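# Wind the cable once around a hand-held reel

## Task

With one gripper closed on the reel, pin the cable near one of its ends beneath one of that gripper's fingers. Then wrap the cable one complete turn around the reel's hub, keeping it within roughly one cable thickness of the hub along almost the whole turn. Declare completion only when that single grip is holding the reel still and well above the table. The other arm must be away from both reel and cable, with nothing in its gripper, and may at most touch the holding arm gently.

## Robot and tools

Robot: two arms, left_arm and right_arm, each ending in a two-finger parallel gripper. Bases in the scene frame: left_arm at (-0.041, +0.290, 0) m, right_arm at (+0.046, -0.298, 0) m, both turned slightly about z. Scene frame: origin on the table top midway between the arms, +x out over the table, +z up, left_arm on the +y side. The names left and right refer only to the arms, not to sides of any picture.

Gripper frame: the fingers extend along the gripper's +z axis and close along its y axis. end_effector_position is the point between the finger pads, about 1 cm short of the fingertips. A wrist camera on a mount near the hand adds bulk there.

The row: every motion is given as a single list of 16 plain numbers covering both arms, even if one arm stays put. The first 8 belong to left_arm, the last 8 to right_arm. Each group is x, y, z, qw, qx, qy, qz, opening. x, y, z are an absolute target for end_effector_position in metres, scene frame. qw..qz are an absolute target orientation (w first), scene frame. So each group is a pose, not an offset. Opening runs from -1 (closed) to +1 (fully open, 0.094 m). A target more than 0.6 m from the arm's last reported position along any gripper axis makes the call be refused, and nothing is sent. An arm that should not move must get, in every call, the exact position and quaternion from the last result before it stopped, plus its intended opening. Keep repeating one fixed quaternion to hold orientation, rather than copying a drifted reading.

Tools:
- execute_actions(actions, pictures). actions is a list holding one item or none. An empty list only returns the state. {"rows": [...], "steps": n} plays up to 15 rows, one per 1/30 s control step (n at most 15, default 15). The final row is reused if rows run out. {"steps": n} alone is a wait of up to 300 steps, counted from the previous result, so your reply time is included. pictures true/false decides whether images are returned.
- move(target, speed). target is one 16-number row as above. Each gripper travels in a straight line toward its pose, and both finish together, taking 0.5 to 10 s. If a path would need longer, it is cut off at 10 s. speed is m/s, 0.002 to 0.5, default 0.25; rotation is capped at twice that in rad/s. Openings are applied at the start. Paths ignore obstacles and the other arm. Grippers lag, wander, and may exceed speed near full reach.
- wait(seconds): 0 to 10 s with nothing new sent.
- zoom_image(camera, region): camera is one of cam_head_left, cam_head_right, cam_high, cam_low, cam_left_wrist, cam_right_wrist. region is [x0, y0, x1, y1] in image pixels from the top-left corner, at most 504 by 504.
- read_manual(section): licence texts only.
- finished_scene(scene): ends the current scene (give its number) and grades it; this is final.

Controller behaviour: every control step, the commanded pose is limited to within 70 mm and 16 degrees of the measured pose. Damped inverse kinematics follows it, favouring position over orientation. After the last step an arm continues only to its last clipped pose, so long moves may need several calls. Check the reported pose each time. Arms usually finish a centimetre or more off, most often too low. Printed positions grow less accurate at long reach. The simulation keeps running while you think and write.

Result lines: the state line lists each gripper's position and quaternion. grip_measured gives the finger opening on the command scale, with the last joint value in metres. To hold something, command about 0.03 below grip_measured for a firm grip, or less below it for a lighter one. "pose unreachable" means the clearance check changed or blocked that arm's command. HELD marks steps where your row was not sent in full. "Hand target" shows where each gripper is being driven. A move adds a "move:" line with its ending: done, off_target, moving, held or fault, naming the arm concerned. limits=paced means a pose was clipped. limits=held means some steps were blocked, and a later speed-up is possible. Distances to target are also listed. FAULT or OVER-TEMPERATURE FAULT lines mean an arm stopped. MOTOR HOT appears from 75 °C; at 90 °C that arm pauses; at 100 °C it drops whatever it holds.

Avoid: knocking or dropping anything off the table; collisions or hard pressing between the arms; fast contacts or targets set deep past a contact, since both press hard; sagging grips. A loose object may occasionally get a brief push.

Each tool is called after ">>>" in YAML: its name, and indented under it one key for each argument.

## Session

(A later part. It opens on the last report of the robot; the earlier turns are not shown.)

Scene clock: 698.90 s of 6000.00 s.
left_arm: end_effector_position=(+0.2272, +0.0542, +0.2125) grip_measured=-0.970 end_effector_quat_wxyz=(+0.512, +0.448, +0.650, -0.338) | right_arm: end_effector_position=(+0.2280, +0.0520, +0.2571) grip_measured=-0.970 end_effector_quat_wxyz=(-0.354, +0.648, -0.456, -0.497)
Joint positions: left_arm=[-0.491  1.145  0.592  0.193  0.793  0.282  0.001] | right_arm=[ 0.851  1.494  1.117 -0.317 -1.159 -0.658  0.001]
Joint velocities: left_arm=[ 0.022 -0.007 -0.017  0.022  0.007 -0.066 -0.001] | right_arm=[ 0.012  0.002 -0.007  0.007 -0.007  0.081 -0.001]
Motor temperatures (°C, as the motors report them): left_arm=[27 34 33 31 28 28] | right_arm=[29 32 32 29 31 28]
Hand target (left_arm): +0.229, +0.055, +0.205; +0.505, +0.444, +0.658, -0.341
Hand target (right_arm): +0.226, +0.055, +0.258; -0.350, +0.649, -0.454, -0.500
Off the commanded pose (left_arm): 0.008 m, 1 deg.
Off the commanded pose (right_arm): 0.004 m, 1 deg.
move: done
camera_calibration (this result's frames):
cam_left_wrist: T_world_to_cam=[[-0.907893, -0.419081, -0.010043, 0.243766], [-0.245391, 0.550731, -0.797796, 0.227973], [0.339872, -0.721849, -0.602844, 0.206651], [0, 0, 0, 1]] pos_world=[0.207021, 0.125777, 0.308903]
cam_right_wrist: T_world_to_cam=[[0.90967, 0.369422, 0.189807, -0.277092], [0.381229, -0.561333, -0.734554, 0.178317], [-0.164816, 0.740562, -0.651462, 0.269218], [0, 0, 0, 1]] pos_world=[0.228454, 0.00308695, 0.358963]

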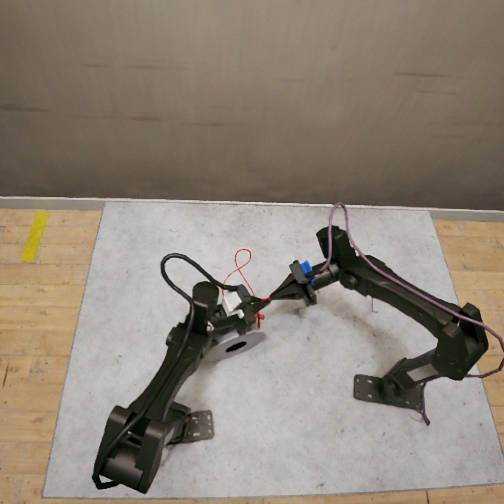

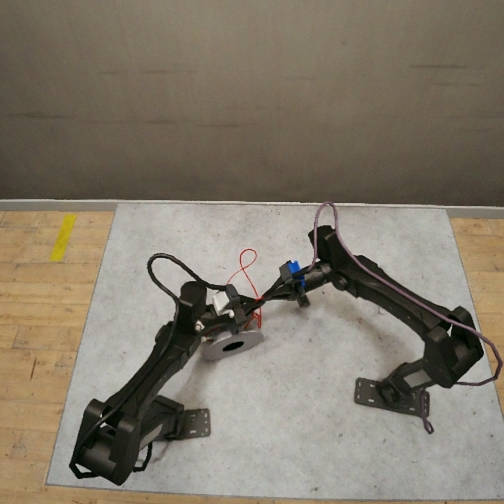

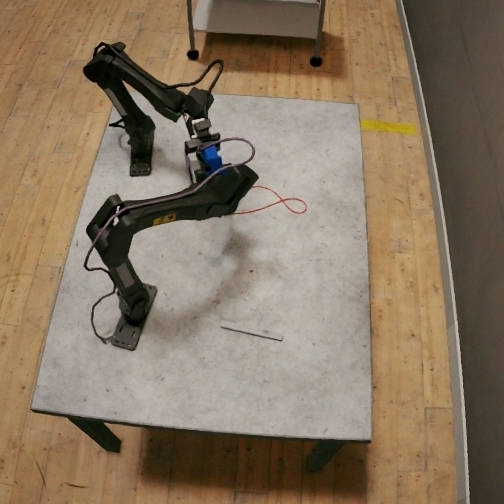

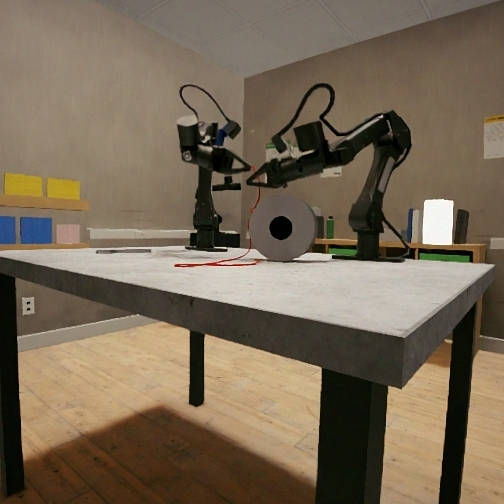

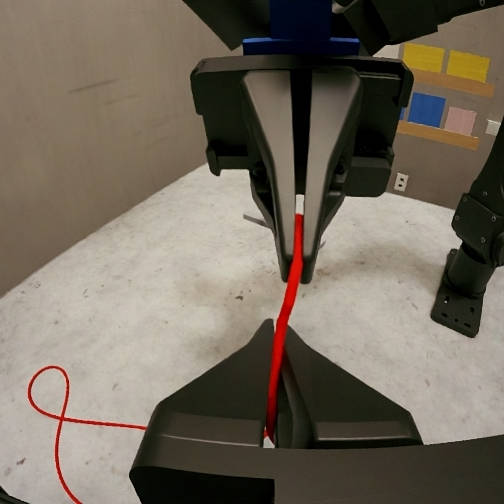

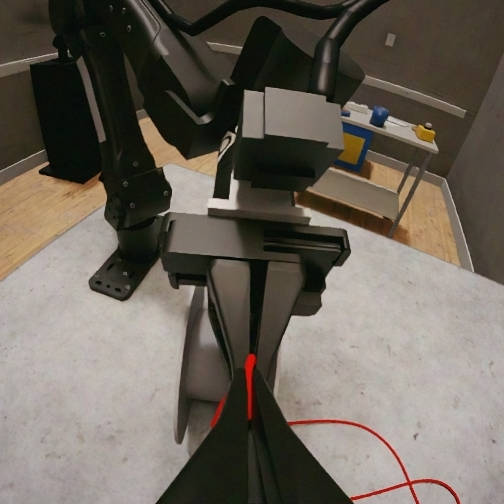

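>>> move:
  target: [0.229,0.055,0.205,0.505,0.444,0.658,-0.341,-1,0.226,0.055,0.258,0.35,-0.65,0.455,0.5,-0.4]

>>> move:
  target: [0.229,0.055,0.205,0.505,0.444,0.658,-0.341,-1,0.26,-0.05,0.2,0.35,-0.65,0.455,0.5,-0.4]
  speed: 0.15

>>> move:
  target: [0.21,0.065,0.205,0.505,0.444,0.658,-0.341,-1,0.245,-0.02,0.1,0.35,-0.65,0.455,0.5,-0.4]
  speed: 0.1

Scene clock: 705.30 s of 6000.00 s.
left_arm: end_effector_position=(+0.2272, +0.0542, +0.2125) grip_measured=-0.970 end_effector_quat_wxyz=(+0.512, +0.448, +0.650, -0.338) | right_arm: end_effector_position=(+0.2280, +0.0520, +0.2571) grip_measured=-0.403 end_effector_quat_wxyz=(-0.354, +0.648, -0.455, -0.497)
Joint positions: left_arm=[-0.491  1.145  0.592  0.193  0.793  0.281  0.001] | right_arm=[ 0.851  1.494  1.117 -0.316 -1.159 -0.658  0.028]
Joint velocities: left_arm=[-0.002  0.007  0.007  0.007  0.022  0.022 -0.001] | right_arm=[-0.022 -0.027 -0.007  0.022  0.022 -0.037  0.001]
Motor temperatures (°C, as the motors report them): left_arm=[27 34 33 31 28 28] | right_arm=[29 32 32 30 31 28]
Hand target (left_arm): +0.229, +0.055, +0.205; +0.505, +0.444, +0.658, -0.341
Hand target (right_arm): +0.226, +0.055, +0.258; -0.350, +0.649, -0.455, -0.500
Off the commanded pose (left_arm): 0.008 m, 1 deg.
Off the commanded pose (right_arm): 0.004 m, 1 deg.
move: done
camera_calibration (this result's frames):
cam_left_wrist: T_world_to_cam=[[-0.907821, -0.419255, -0.00930462, 0.243602], [-0.246042, 0.550464, -0.79778, 0.228132], [0.339595, -0.721952, -0.602877, 0.206727], [0, 0, 0, 1]] pos_world=[0.207074, 0.1258, 0.308897]
cam_right_wrist: T_world_to_cam=[[0.909613, 0.369378, 0.190168, -0.27721], [0.38145, -0.56116, -0.734571, 0.178294], [-0.16462, 0.740715, -0.651338, 0.269149], [0, 0, 0, 1]] pos_world=[0.228451, 0.00308431, 0.358993]

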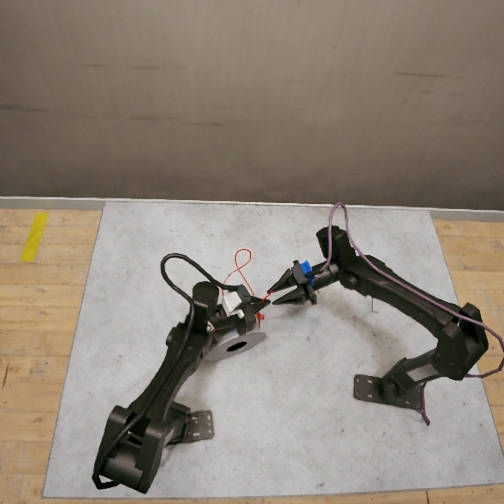

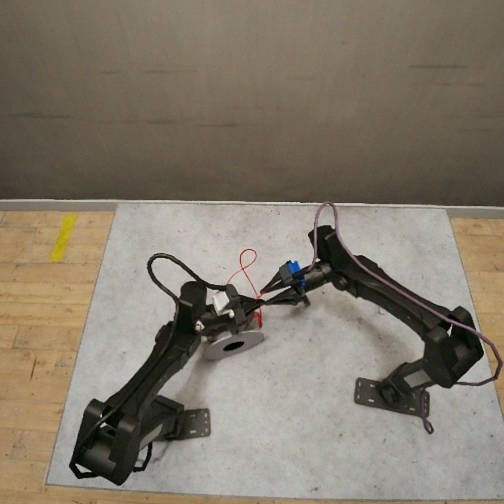

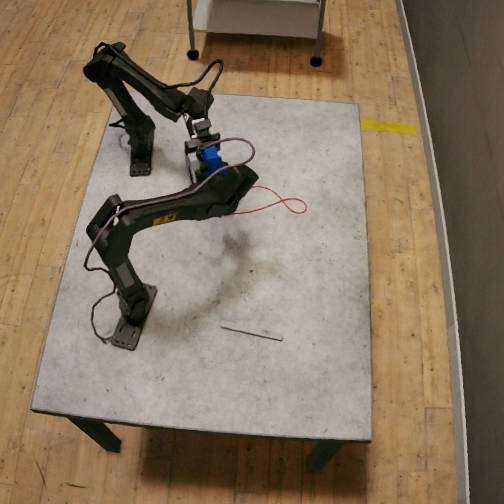

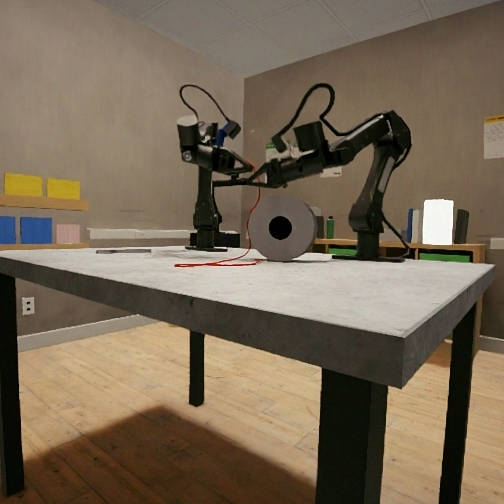

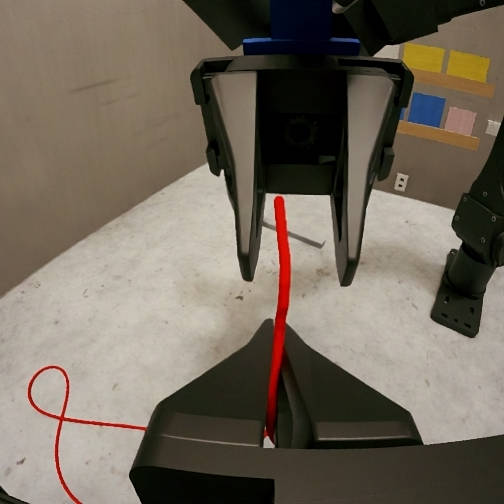

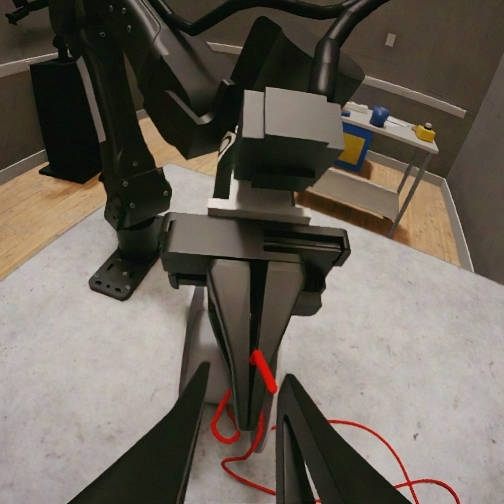

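Scene clock: 707.20 s of 6000.00 s.
left_arm: end_effector_position=(+0.2272, +0.0542, +0.2125) grip_measured=-0.970 end_effector_quat_wxyz=(+0.512, +0.448, +0.650, -0.338) | right_arm: end_effector_position=(+0.2566, -0.0497, +0.1950) grip_measured=-0.403 end_effector_quat_wxyz=(-0.347, +0.656, -0.454, -0.493)
Joint positions: left_arm=[-0.491  1.145  0.592  0.193  0.793  0.281  0.001] | right_arm=[ 0.499  1.686  1.174 -1.202 -1.292 -1.728  0.028]
Joint velocities: left_arm=[-0.022 -0.022 -0.007  0.007  0.022  0.066  0.   ] | right_arm=[ 0.002 -0.002  0.007 -0.051  0.066 -0.022 -0.   ]
Motor temperatures (°C, as the motors report them): left_arm=[27 34 33 32 28 28] | right_arm=[29 32 32 30 31 28]
Hand target (left_arm): +0.229, +0.055, +0.205; +0.505, +0.444, +0.658, -0.341
Hand target (right_arm): +0.260, -0.050, +0.197; -0.347, +0.653, -0.456, -0.496
Off the commanded pose (left_arm): 0.008 m, 1 deg.
Off the commanded pose (right_arm): 0.006 m, 1 deg.
move: done
camera_calibration (this result's frames):
cam_left_wrist: T_world_to_cam=[[-0.907821, -0.419255, -0.00930462, 0.243602], [-0.246042, 0.550464, -0.79778, 0.228132], [0.339595, -0.721952, -0.602877, 0.206727], [0, 0, 0, 1]] pos_world=[0.207074, 0.1258, 0.308897]
cam_right_wrist: T_world_to_cam=[[0.903497, 0.384184, 0.189991, -0.251514], [0.393583, -0.568233, -0.722636, 0.0589181], [-0.169666, 0.727677, -0.664605, 0.311991], [0, 0, 0, 1]] pos_world=[0.256987, -0.0969218, 0.297712]

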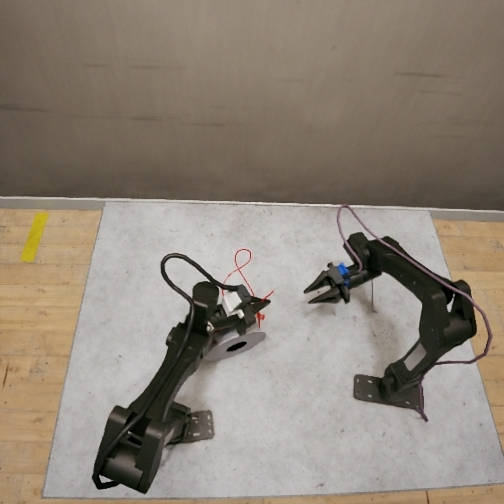

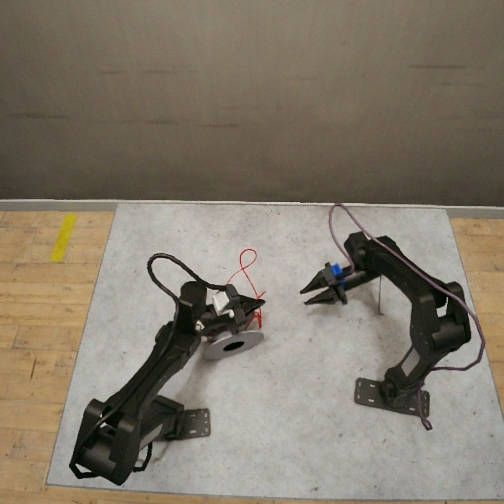

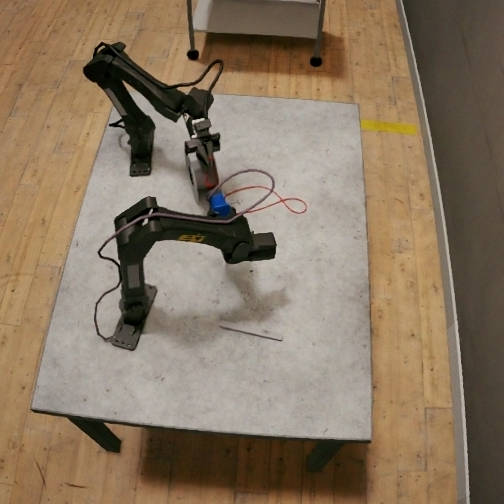

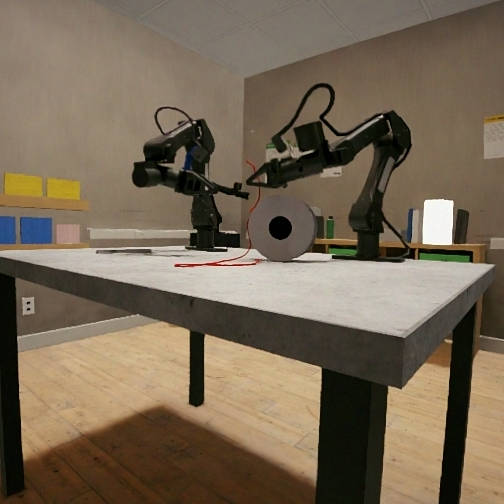

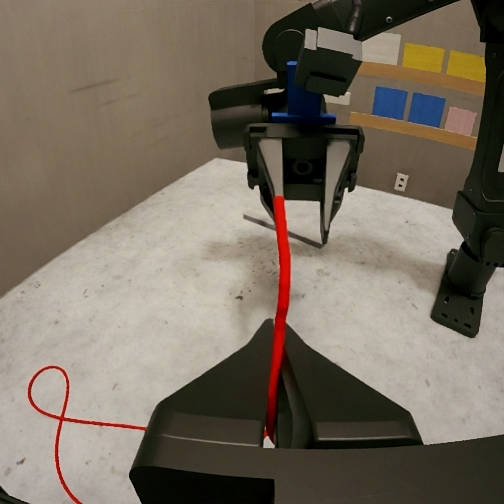

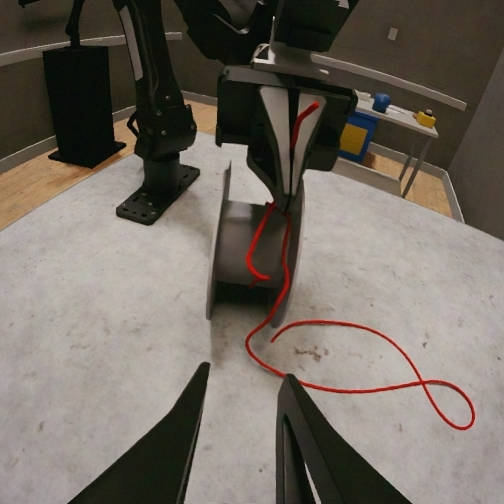

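Scene clock: 708.93 s of 6000.00 s.
left_arm: end_effector_position=(+0.2149, +0.0612, +0.2073) grip_measured=-0.970 end_effector_quat_wxyz=(+0.507, +0.445, +0.655, -0.339) | right_arm: end_effector_position=(+0.2539, -0.0202, +0.1003) grip_measured=-0.403 end_effector_quat_wxyz=(-0.355, +0.652, -0.456, -0.490)
Joint positions: left_arm=[-0.482  1.083  0.548  0.161  0.798  0.281  0.001] | right_arm=[ 0.598  1.783  0.85  -0.372 -1.291 -1.312  0.028]
Joint velocities: left_arm=[-0.002 -0.012  0.007 -0.037 -0.007 -0.037 -0.   ] | right_arm=[-0.027 -0.012 -0.022  0.022  0.007  0.022 -0.001]
Motor temperatures (°C, as the motors report them): left_arm=[27 34 33 32 28 28] | right_arm=[29 32 32 30 31 28]
Hand target (left_arm): +0.210, +0.065, +0.205; +0.505, +0.443, +0.658, -0.341
Hand target (right_arm): +0.247, -0.019, +0.101; -0.351, +0.648, -0.454, -0.500
Off the commanded pose (left_arm): 0.007 m, 0 deg.
Off the commanded pose (right_arm): 0.009 m, 1 deg.
move: done
camera_calibration (this result's frames):
cam_left_wrist: T_world_to_cam=[[-0.906126, -0.423003, 0.00188617, 0.232891], [-0.259339, 0.552004, -0.792486, 0.218792], [0.334183, -0.718582, -0.609887, 0.215172], [0, 0, 0, 1]] pos_world=[0.195863, 0.132358, 0.304181]
cam_right_wrist: T_world_to_cam=[[0.907922, 0.369161, 0.198487, -0.244702], [0.389433, -0.567885, -0.725154, 0.00958722], [-0.154981, 0.735681, -0.659359, 0.22302], [0, 0, 0, 1]] pos_world=[0.253001, -0.0682928, 0.202573]

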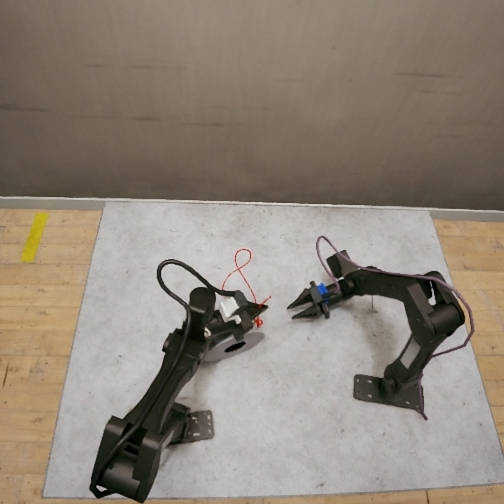

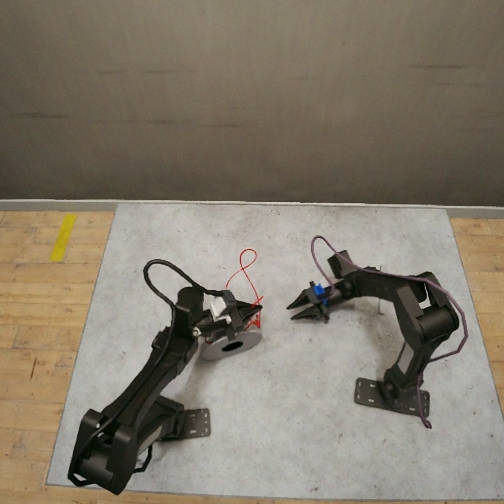

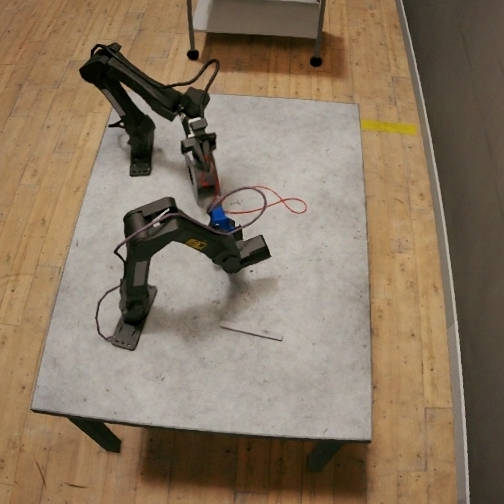

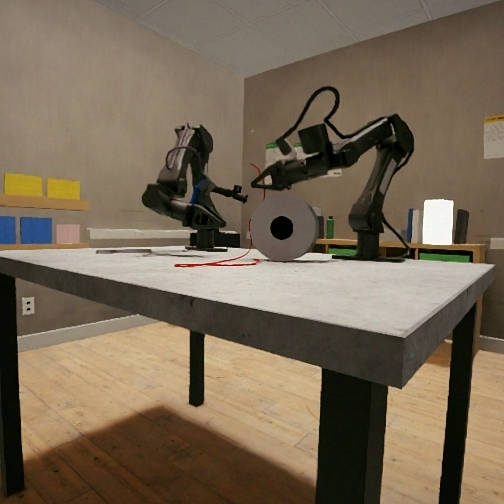

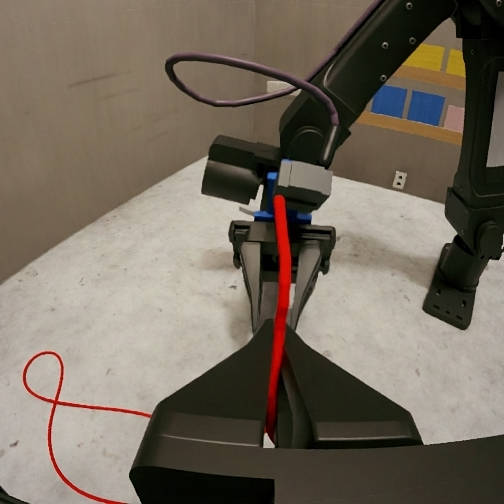

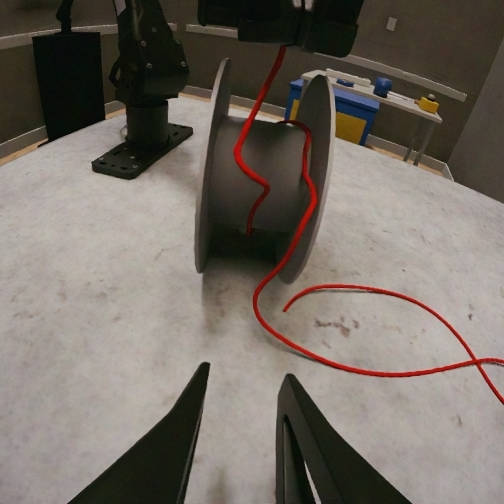

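>>> move:
  target: [0.178,0.085,0.195,0.505,0.444,0.658,-0.341,-1,0.215,0.02,0.125,0.35,-0.65,0.455,0.5,0]
  speed: 0.05

Scene clock: 715.27 s of 6000.00 s.
left_arm: end_effector_position=(+0.1832, +0.0825, +0.1988) grip_measured=-0.970 end_effector_quat_wxyz=(+0.508, +0.444, +0.656, -0.340) | right_arm: end_effector_position=(+0.2210, +0.0210, +0.1250) grip_measured=-0.003 end_effector_quat_wxyz=(-0.354, +0.648, -0.454, -0.498)
Joint positions: left_arm=[-0.428  0.893  0.44   0.059  0.847  0.307  0.001] | right_arm=[ 0.778  1.639  0.707  0.116 -1.217 -0.791  0.047]
Joint velocities: left_arm=[ 0.002 -0.002 -0.017 -0.022  0.037  0.022 -0.   ] | right_arm=[ 0.002  0.002  0.007  0.051 -0.022  0.051  0.   ]
Motor temperatures (°C, as the motors report them): left_arm=[27 34 33 32 28 28] | right_arm=[29 32 32 30 31 28]
Hand target (left_arm): +0.179, +0.086, +0.196; +0.505, +0.443, +0.657, -0.341
Hand target (right_arm): +0.215, +0.020, +0.126; -0.351, +0.647, -0.454, -0.501
Off the commanded pose (left_arm): 0.007 m, 0 deg.
Off the commanded pose (right_arm): 0.006 m, 1 deg.
move: done
camera_calibration (this result's frames):
cam_left_wrist: T_world_to_cam=[[-0.905165, -0.425046, 0.00343506, 0.212891], [-0.261365, 0.550185, -0.793085, 0.19274], [0.335208, -0.718771, -0.609101, 0.23561], [0, 0, 0, 1]] pos_world=[0.164098, 0.153795, 0.295638]
cam_right_wrist: T_world_to_cam=[[0.908955, 0.371404, 0.189366, -0.234063], [0.38152, -0.557956, -0.736972, 0.0666684], [-0.168056, 0.742122, -0.648855, 0.205338], [0, 0, 0, 1]] pos_world=[0.221826, -0.0282557, 0.226691]

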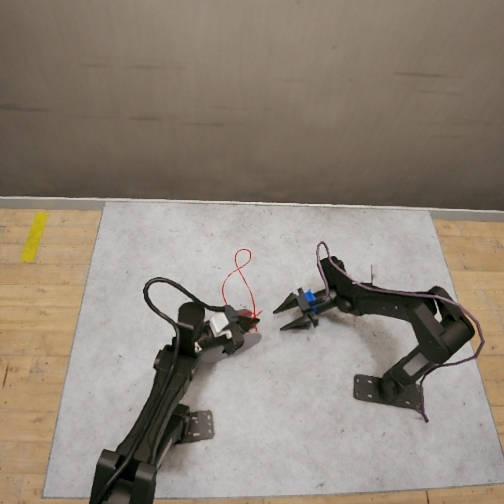

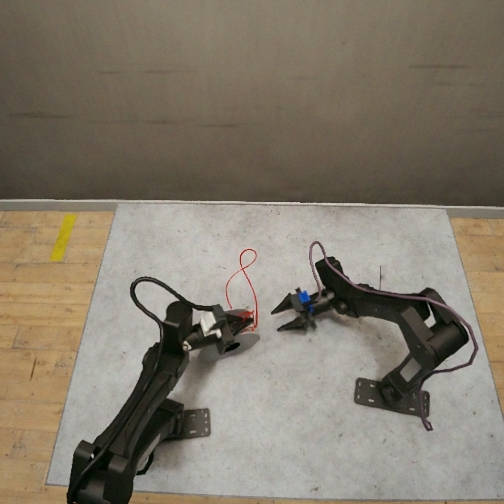

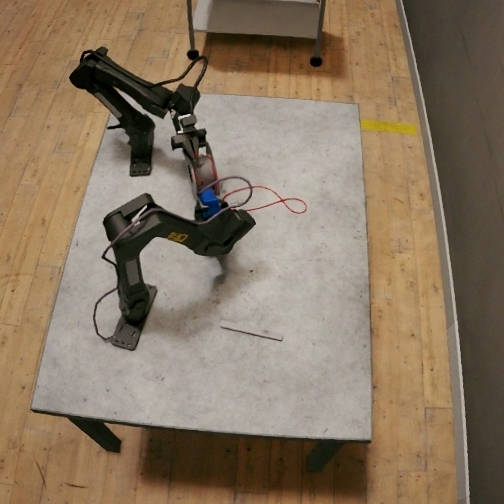

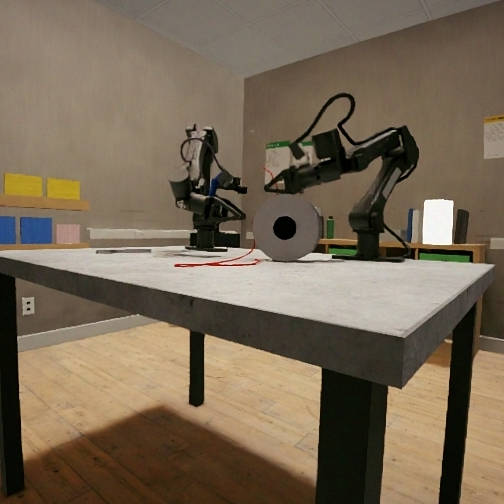

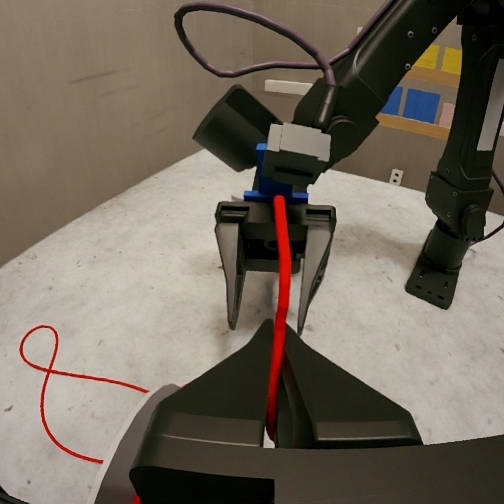

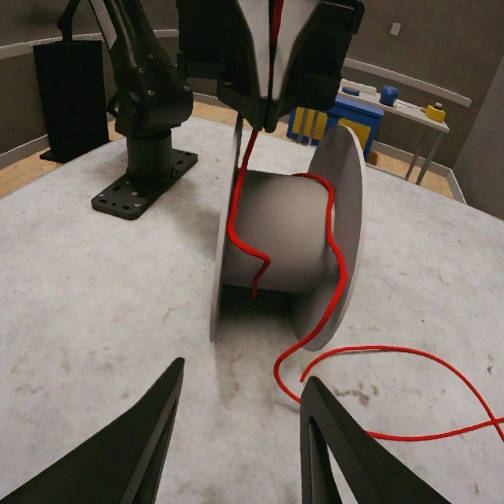

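>>> move:
  target: [0.178,0.085,0.195,0.505,0.444,0.658,-0.341,-1,0.188,0.062,0.135,0.35,-0.65,0.455,0.5,-0.3]
  speed: 0.04

Scene clock: 721.67 s of 6000.00 s.
left_arm: end_effector_position=(+0.1831, +0.0825, +0.1985) grip_measured=-0.970 end_effector_quat_wxyz=(+0.507, +0.444, +0.656, -0.340) | right_arm: end_effector_position=(+0.1933, +0.0639, +0.1330) grip_measured=-0.297 end_effector_quat_wxyz=(-0.350, +0.648, -0.455, -0.501)
Joint positions: left_arm=[-0.428  0.893  0.44   0.057  0.847  0.308  0.001] | right_arm=[ 0.956  1.639  0.681  0.385 -1.085 -0.516  0.033]
Joint velocities: left_arm=[-0.012 -0.002 -0.002 -0.022  0.066 -0.066 -0.001] | right_arm=[ 0.002 -0.002 -0.002  0.022  0.007  0.037 -0.001]
Motor temperatures (°C, as the motors report them): left_arm=[27 34 33 32 28 28] | right_arm=[29 32 31 30 31 28]
Hand target (left_arm): +0.178, +0.085, +0.195; +0.505, +0.444, +0.658, -0.341
Hand target (right_arm): +0.188, +0.062, +0.136; -0.350, +0.648, -0.454, -0.502
Off the commanded pose (left_arm): 0.007 m, 0 deg.
Off the commanded pose (right_arm): 0.006 m, 0 deg.
move: done
camera_calibration (this result's frames):
cam_left_wrist: T_world_to_cam=[[-0.905393, -0.424554, 0.00420945, 0.212571], [-0.262002, 0.550882, -0.792392, 0.192358], [0.334094, -0.718529, -0.609998, 0.235854], [0, 0, 0, 1]] pos_world=[0.164061, 0.153749, 0.295398]
cam_right_wrist: T_world_to_cam=[[0.908211, 0.377103, 0.181511, -0.225503], [0.379327, -0.558487, -0.737701, 0.107703], [-0.176818, 0.73884, -0.65027, 0.176116], [0, 0, 0, 1]] pos_world=[0.19509, 0.0150676, 0.234907]

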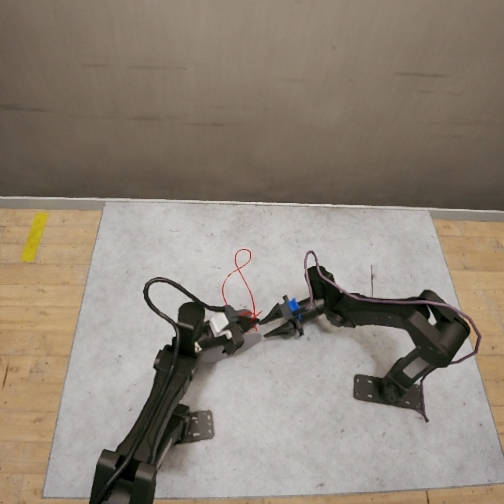

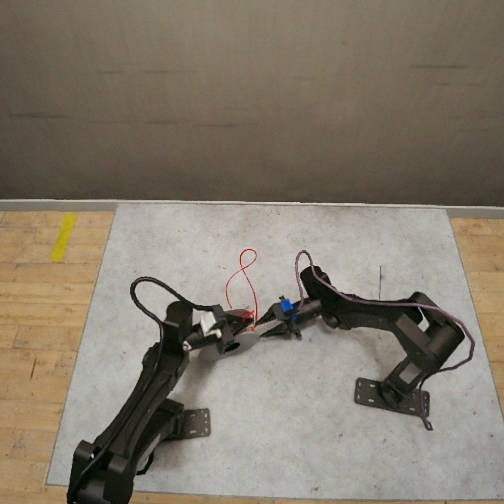

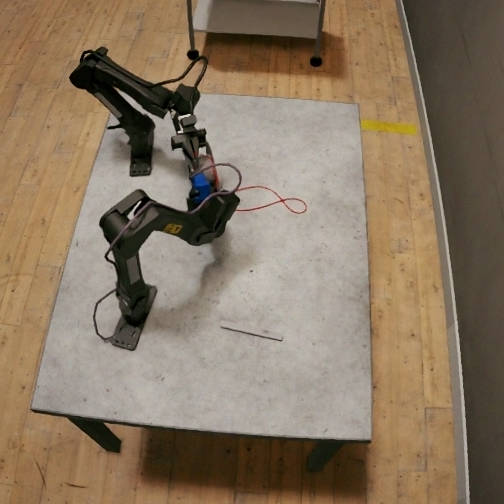

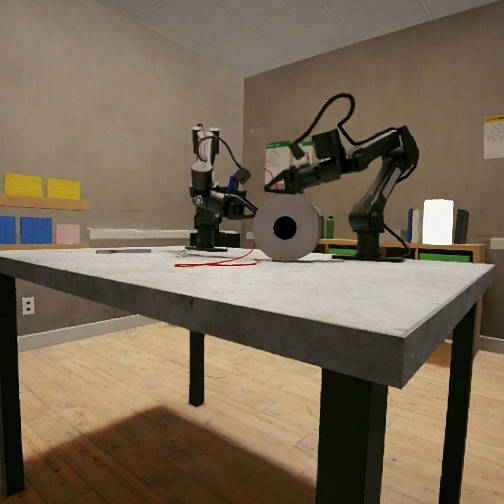

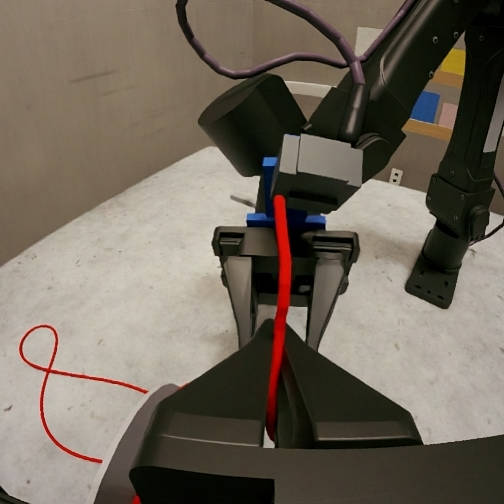

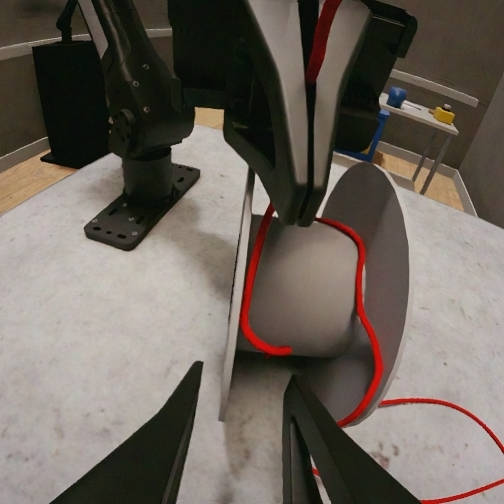

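>>> move:
  target: [0.174,0.095,0.195,0.505,0.444,0.658,-0.341,-1,0.176,0.1,0.142,0.35,-0.65,0.455,0.5,-0.3]
  speed: 0.025

Scene clock: 727.17 s of 6000.00 s.
left_arm: end_effector_position=(+0.1803, +0.0920, +0.2012) grip_measured=-0.970 end_effector_quat_wxyz=(+0.510, +0.444, +0.654, -0.338) | right_arm: end_effector_position=(+0.1761, +0.0935, +0.1406) grip_measured=-0.297 end_effector_quat_wxyz=(-0.351, +0.648, -0.457, -0.498)
Joint positions: left_arm=[-0.378  0.858  0.44   0.007  0.892  0.338  0.001] | right_arm=[ 1.071  1.652  0.709  0.466 -0.977 -0.404  0.033]
Joint velocities: left_arm=[ 0.022 -0.002 -0.027 -0.095 -0.037 -0.051  0.   ] | right_arm=[ 0.017  0.012  0.007  0.051 -0.037  0.066 -0.   ]
Motor temperatures (°C, as the motors report them): left_arm=[27 34 33 32 28 28] | right_arm=[29 32 31 30 30 28]
Hand target (left_arm): +0.175, +0.095, +0.195; +0.505, +0.443, +0.657, -0.341
Hand target (right_arm): +0.176, +0.100, +0.143; -0.350, +0.648, -0.454, -0.501
Off the commanded pose (left_arm): 0.009 m, 1 deg.
Off the commanded pose (right_arm): 0.007 m, 0 deg.
move: done
camera_calibration (this result's frames):
cam_left_wrist: T_world_to_cam=[[-0.904727, -0.425982, -0.00287346, 0.215511], [-0.255991, 0.549056, -0.795617, 0.188236], [0.340496, -0.719081, -0.605793, 0.243283], [0, 0, 0, 1]] pos_world=[0.160329, 0.163392, 0.297762]
cam_right_wrist: T_world_to_cam=[[0.910392, 0.371218, 0.18271, -0.222464], [0.377337, -0.563797, -0.734677, 0.136744], [-0.169713, 0.737787, -0.653351, 0.155404], [0, 0, 0, 1]] pos_world=[0.177305, 0.0450232, 0.242643]

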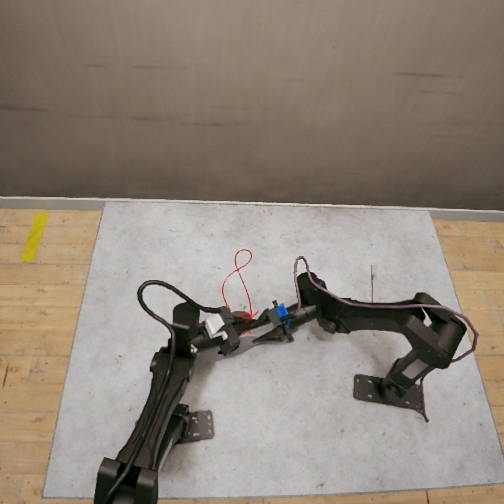

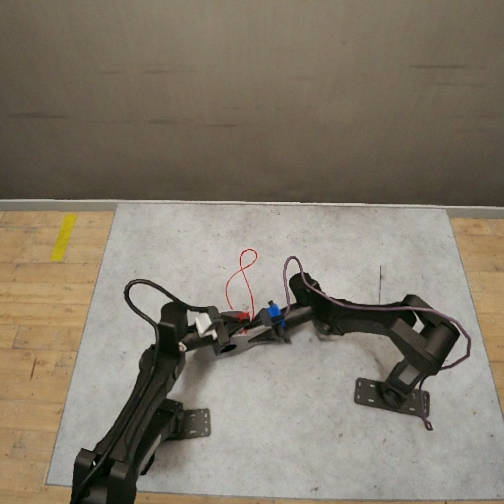

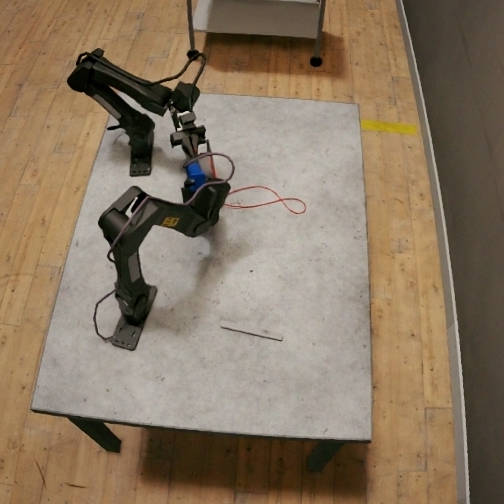

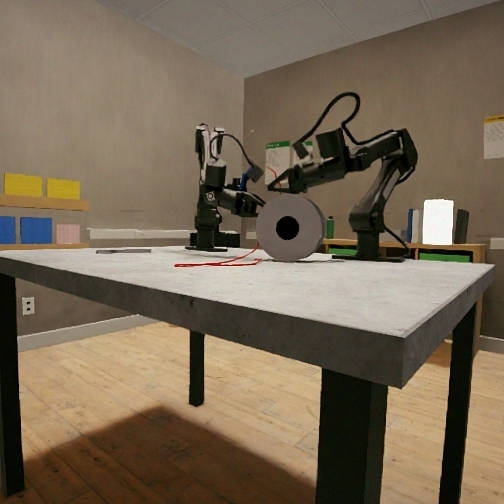

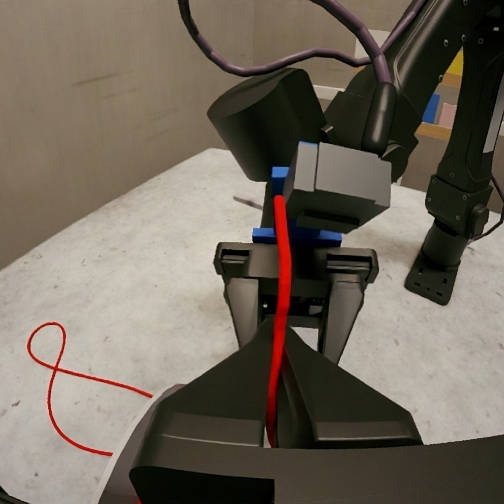

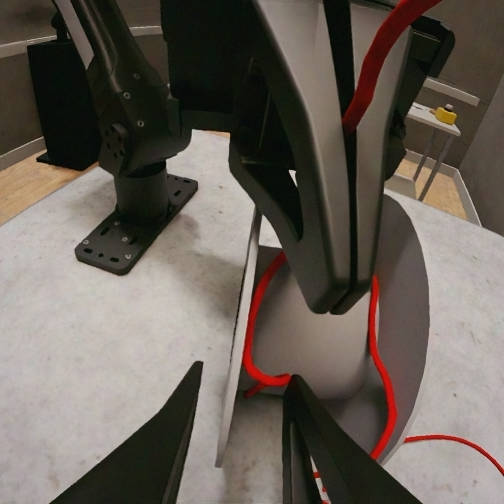

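>>> move:
  target: [0.172,0.1,0.212,0.505,0.444,0.658,-0.341,-1,0.178,0.1,0.16,0.35,-0.65,0.455,0.5,-0.2]
  speed: 0.025

>>> move:
  target: [0.17,0.108,0.215,0.505,0.444,0.658,-0.341,-1,0.17,0.122,0.158,0.35,-0.65,0.455,0.5,-0.2]
  speed: 0.025

Scene clock: 735.10 s of 6000.00 s.
left_arm: end_effector_position=(+0.1712, +0.0987, +0.1924) grip_measured=-0.970 end_effector_quat_wxyz=(+0.487, +0.438, +0.672, -0.346) | right_arm: end_effector_position=(+0.1793, +0.0972, +0.1492) grip_measured=-0.203 end_effector_quat_wxyz=(-0.347, +0.647, -0.462, -0.498)
Joint positions: left_arm=[-0.35   0.825  0.44  -0.103  0.916  0.358  0.001] | right_arm=[ 1.071  1.642  0.751  0.403 -0.976 -0.402  0.037]
Joint velocities: left_arm=[-0.017 -0.012 -0.007 -0.022 -0.11  -0.051  0.001] | right_arm=[-0.012  0.002  0.002  0.022  0.007 -0.051  0.001]
Motor temperatures (°C, as the motors report them): left_arm=[27 33 33 32 28 28] | right_arm=[29 32 32 31 30 28]
Hand target (left_arm): +0.172, +0.100, +0.212; +0.505, +0.444, +0.657, -0.341
Hand target (right_arm): +0.178, +0.100, +0.160; -0.350, +0.649, -0.454, -0.500
Off the commanded pose (left_arm): 0.020 m, 3 deg.
Off the commanded pose (right_arm): 0.011 m, 1 deg.
After step 180, 0.73 s passed at rest.
move: off_target (left_arm, right_arm)
camera_calibration (this result's frames):
cam_left_wrist: T_world_to_cam=[[-0.903259, -0.426728, 0.0450217, 0.200722], [-0.303267, 0.560633, -0.770532, 0.177412], [0.303567, -0.709643, -0.635809, 0.257013], [0, 0, 0, 1]] pos_world=[0.157087, 0.168578, 0.291076]
cam_right_wrist: T_world_to_cam=[[0.912428, 0.371742, 0.171122, -0.226954], [0.370131, -0.571248, -0.732583, 0.145662], [-0.174579, 0.731767, -0.658816, 0.161099], [0, 0, 0, 1]] pos_world=[0.18129, 0.0496907, 0.251681]

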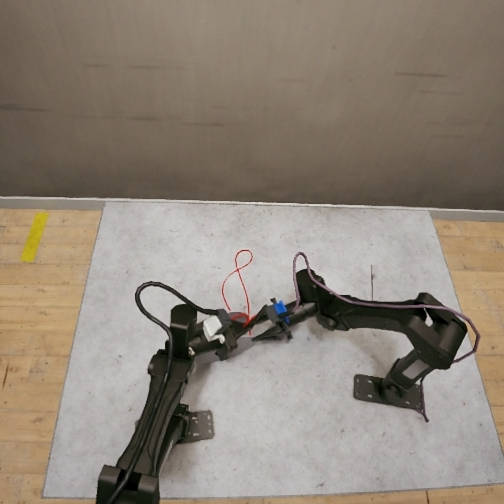

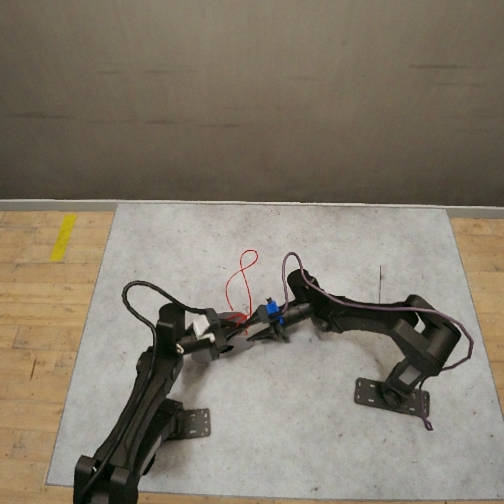

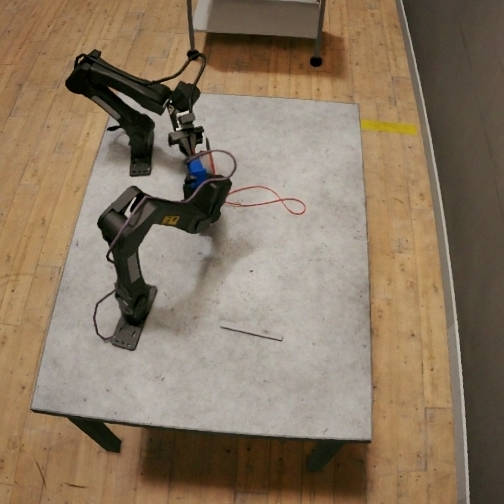

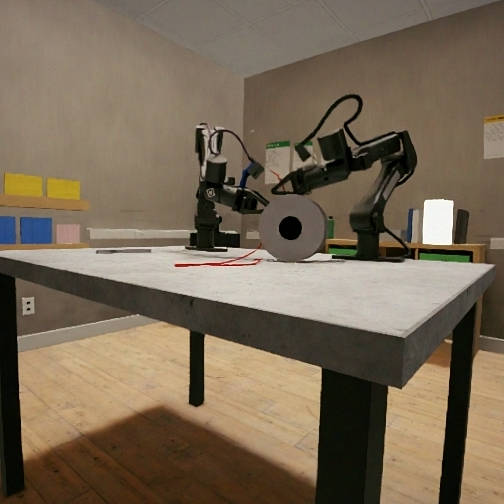

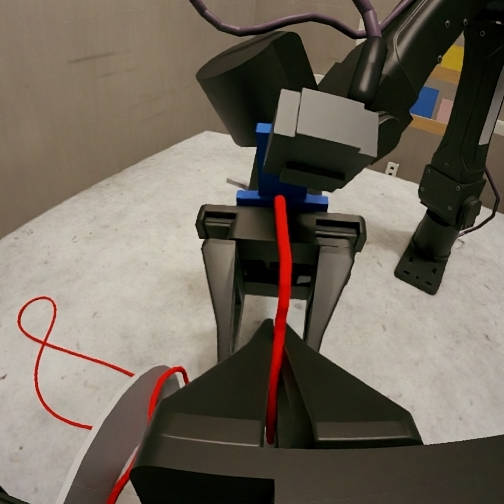

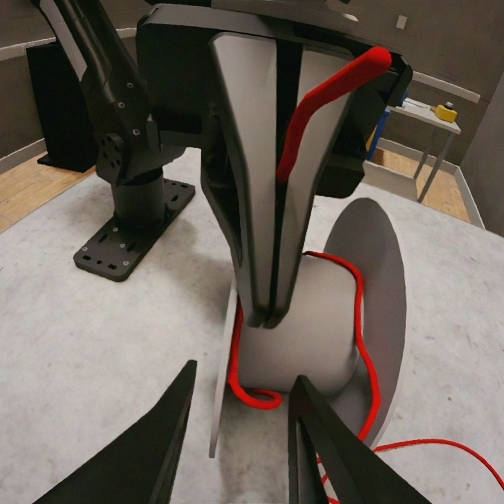

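Scene clock: 736.47 s of 6000.00 s.
left_arm: end_effector_position=(+0.1710, +0.1065, +0.1990) grip_measured=-0.970 end_effector_quat_wxyz=(+0.491, +0.438, +0.670, -0.345) | right_arm: end_effector_position=(+0.1694, +0.1156, +0.1569) grip_measured=-0.203 end_effector_quat_wxyz=(-0.350, +0.649, -0.455, -0.499)
Joint positions: left_arm=[-0.3    0.811  0.464 -0.164  0.959  0.396  0.001] | right_arm=[ 1.131  1.659  0.788  0.43  -0.928 -0.362  0.037]
Joint velocities: left_arm=[ 0.007 -0.012  0.002 -0.037  0.095 -0.007  0.   ] | right_arm=[ 0.002  0.002 -0.007 -0.007  0.037  0.081 -0.   ]
Motor temperatures (°C, as the motors report them): left_arm=[27 33 33 32 28 28] | right_arm=[29 32 32 31 30 28]
Hand target (left_arm): +0.170, +0.108, +0.215; +0.505, +0.444, +0.657, -0.340
Hand target (right_arm): +0.170, +0.122, +0.159; -0.350, +0.649, -0.455, -0.500
Off the commanded pose (left_arm): 0.016 m, 2 deg.
Off the commanded pose (right_arm): 0.006 m, 0 deg.
move: off_target (left_arm)
camera_calibration (this result's frames):
cam_left_wrist: T_world_to_cam=[[-0.902899, -0.428129, 0.0384496, 0.205022], [-0.297747, 0.558393, -0.774302, 0.178031], [0.310031, -0.710565, -0.631646, 0.264981], [0, 0, 0, 1]] pos_world=[0.155969, 0.176651, 0.297341]
cam_right_wrist: T_world_to_cam=[[0.908127, 0.376451, 0.183276, -0.227837], [0.380826, -0.560741, -0.735215, 0.16291], [-0.174002, 0.737465, -0.652586, 0.149285], [0, 0, 0, 1]] pos_world=[0.170841, 0.0670274, 0.258952]

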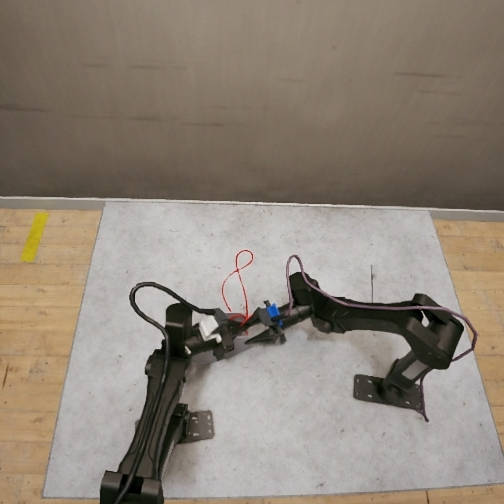

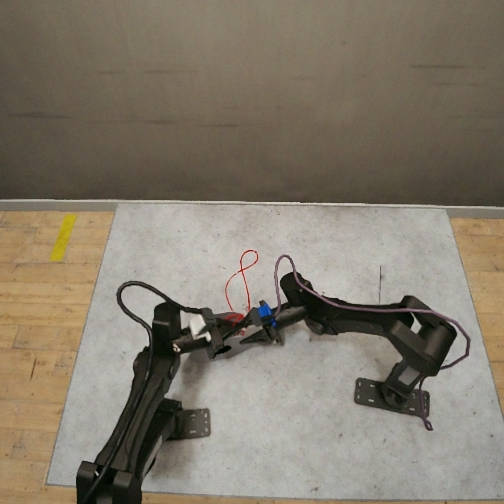

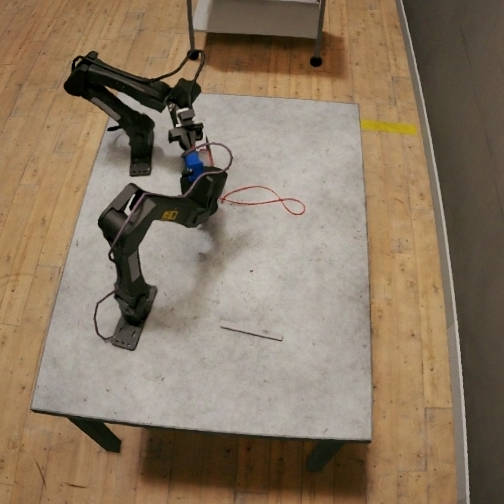

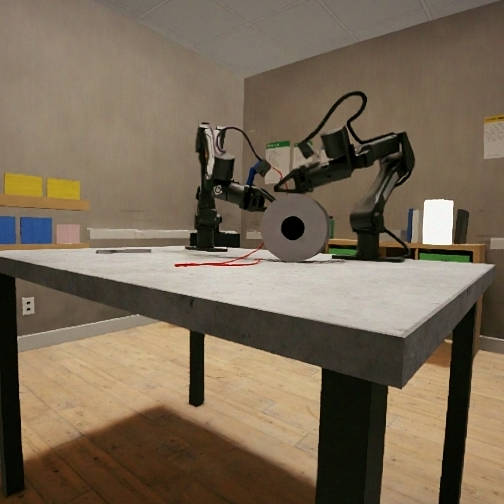

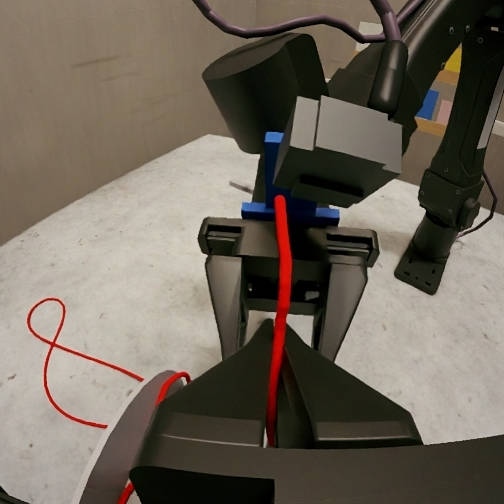

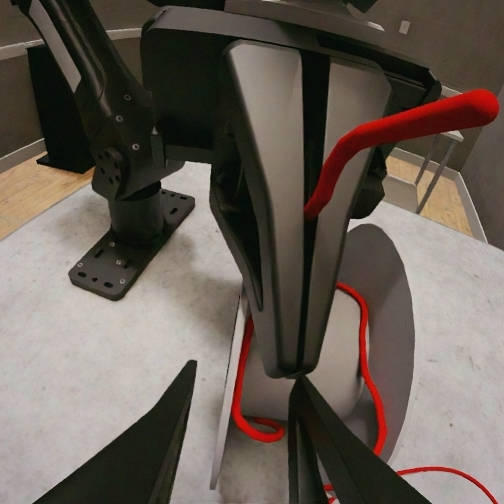

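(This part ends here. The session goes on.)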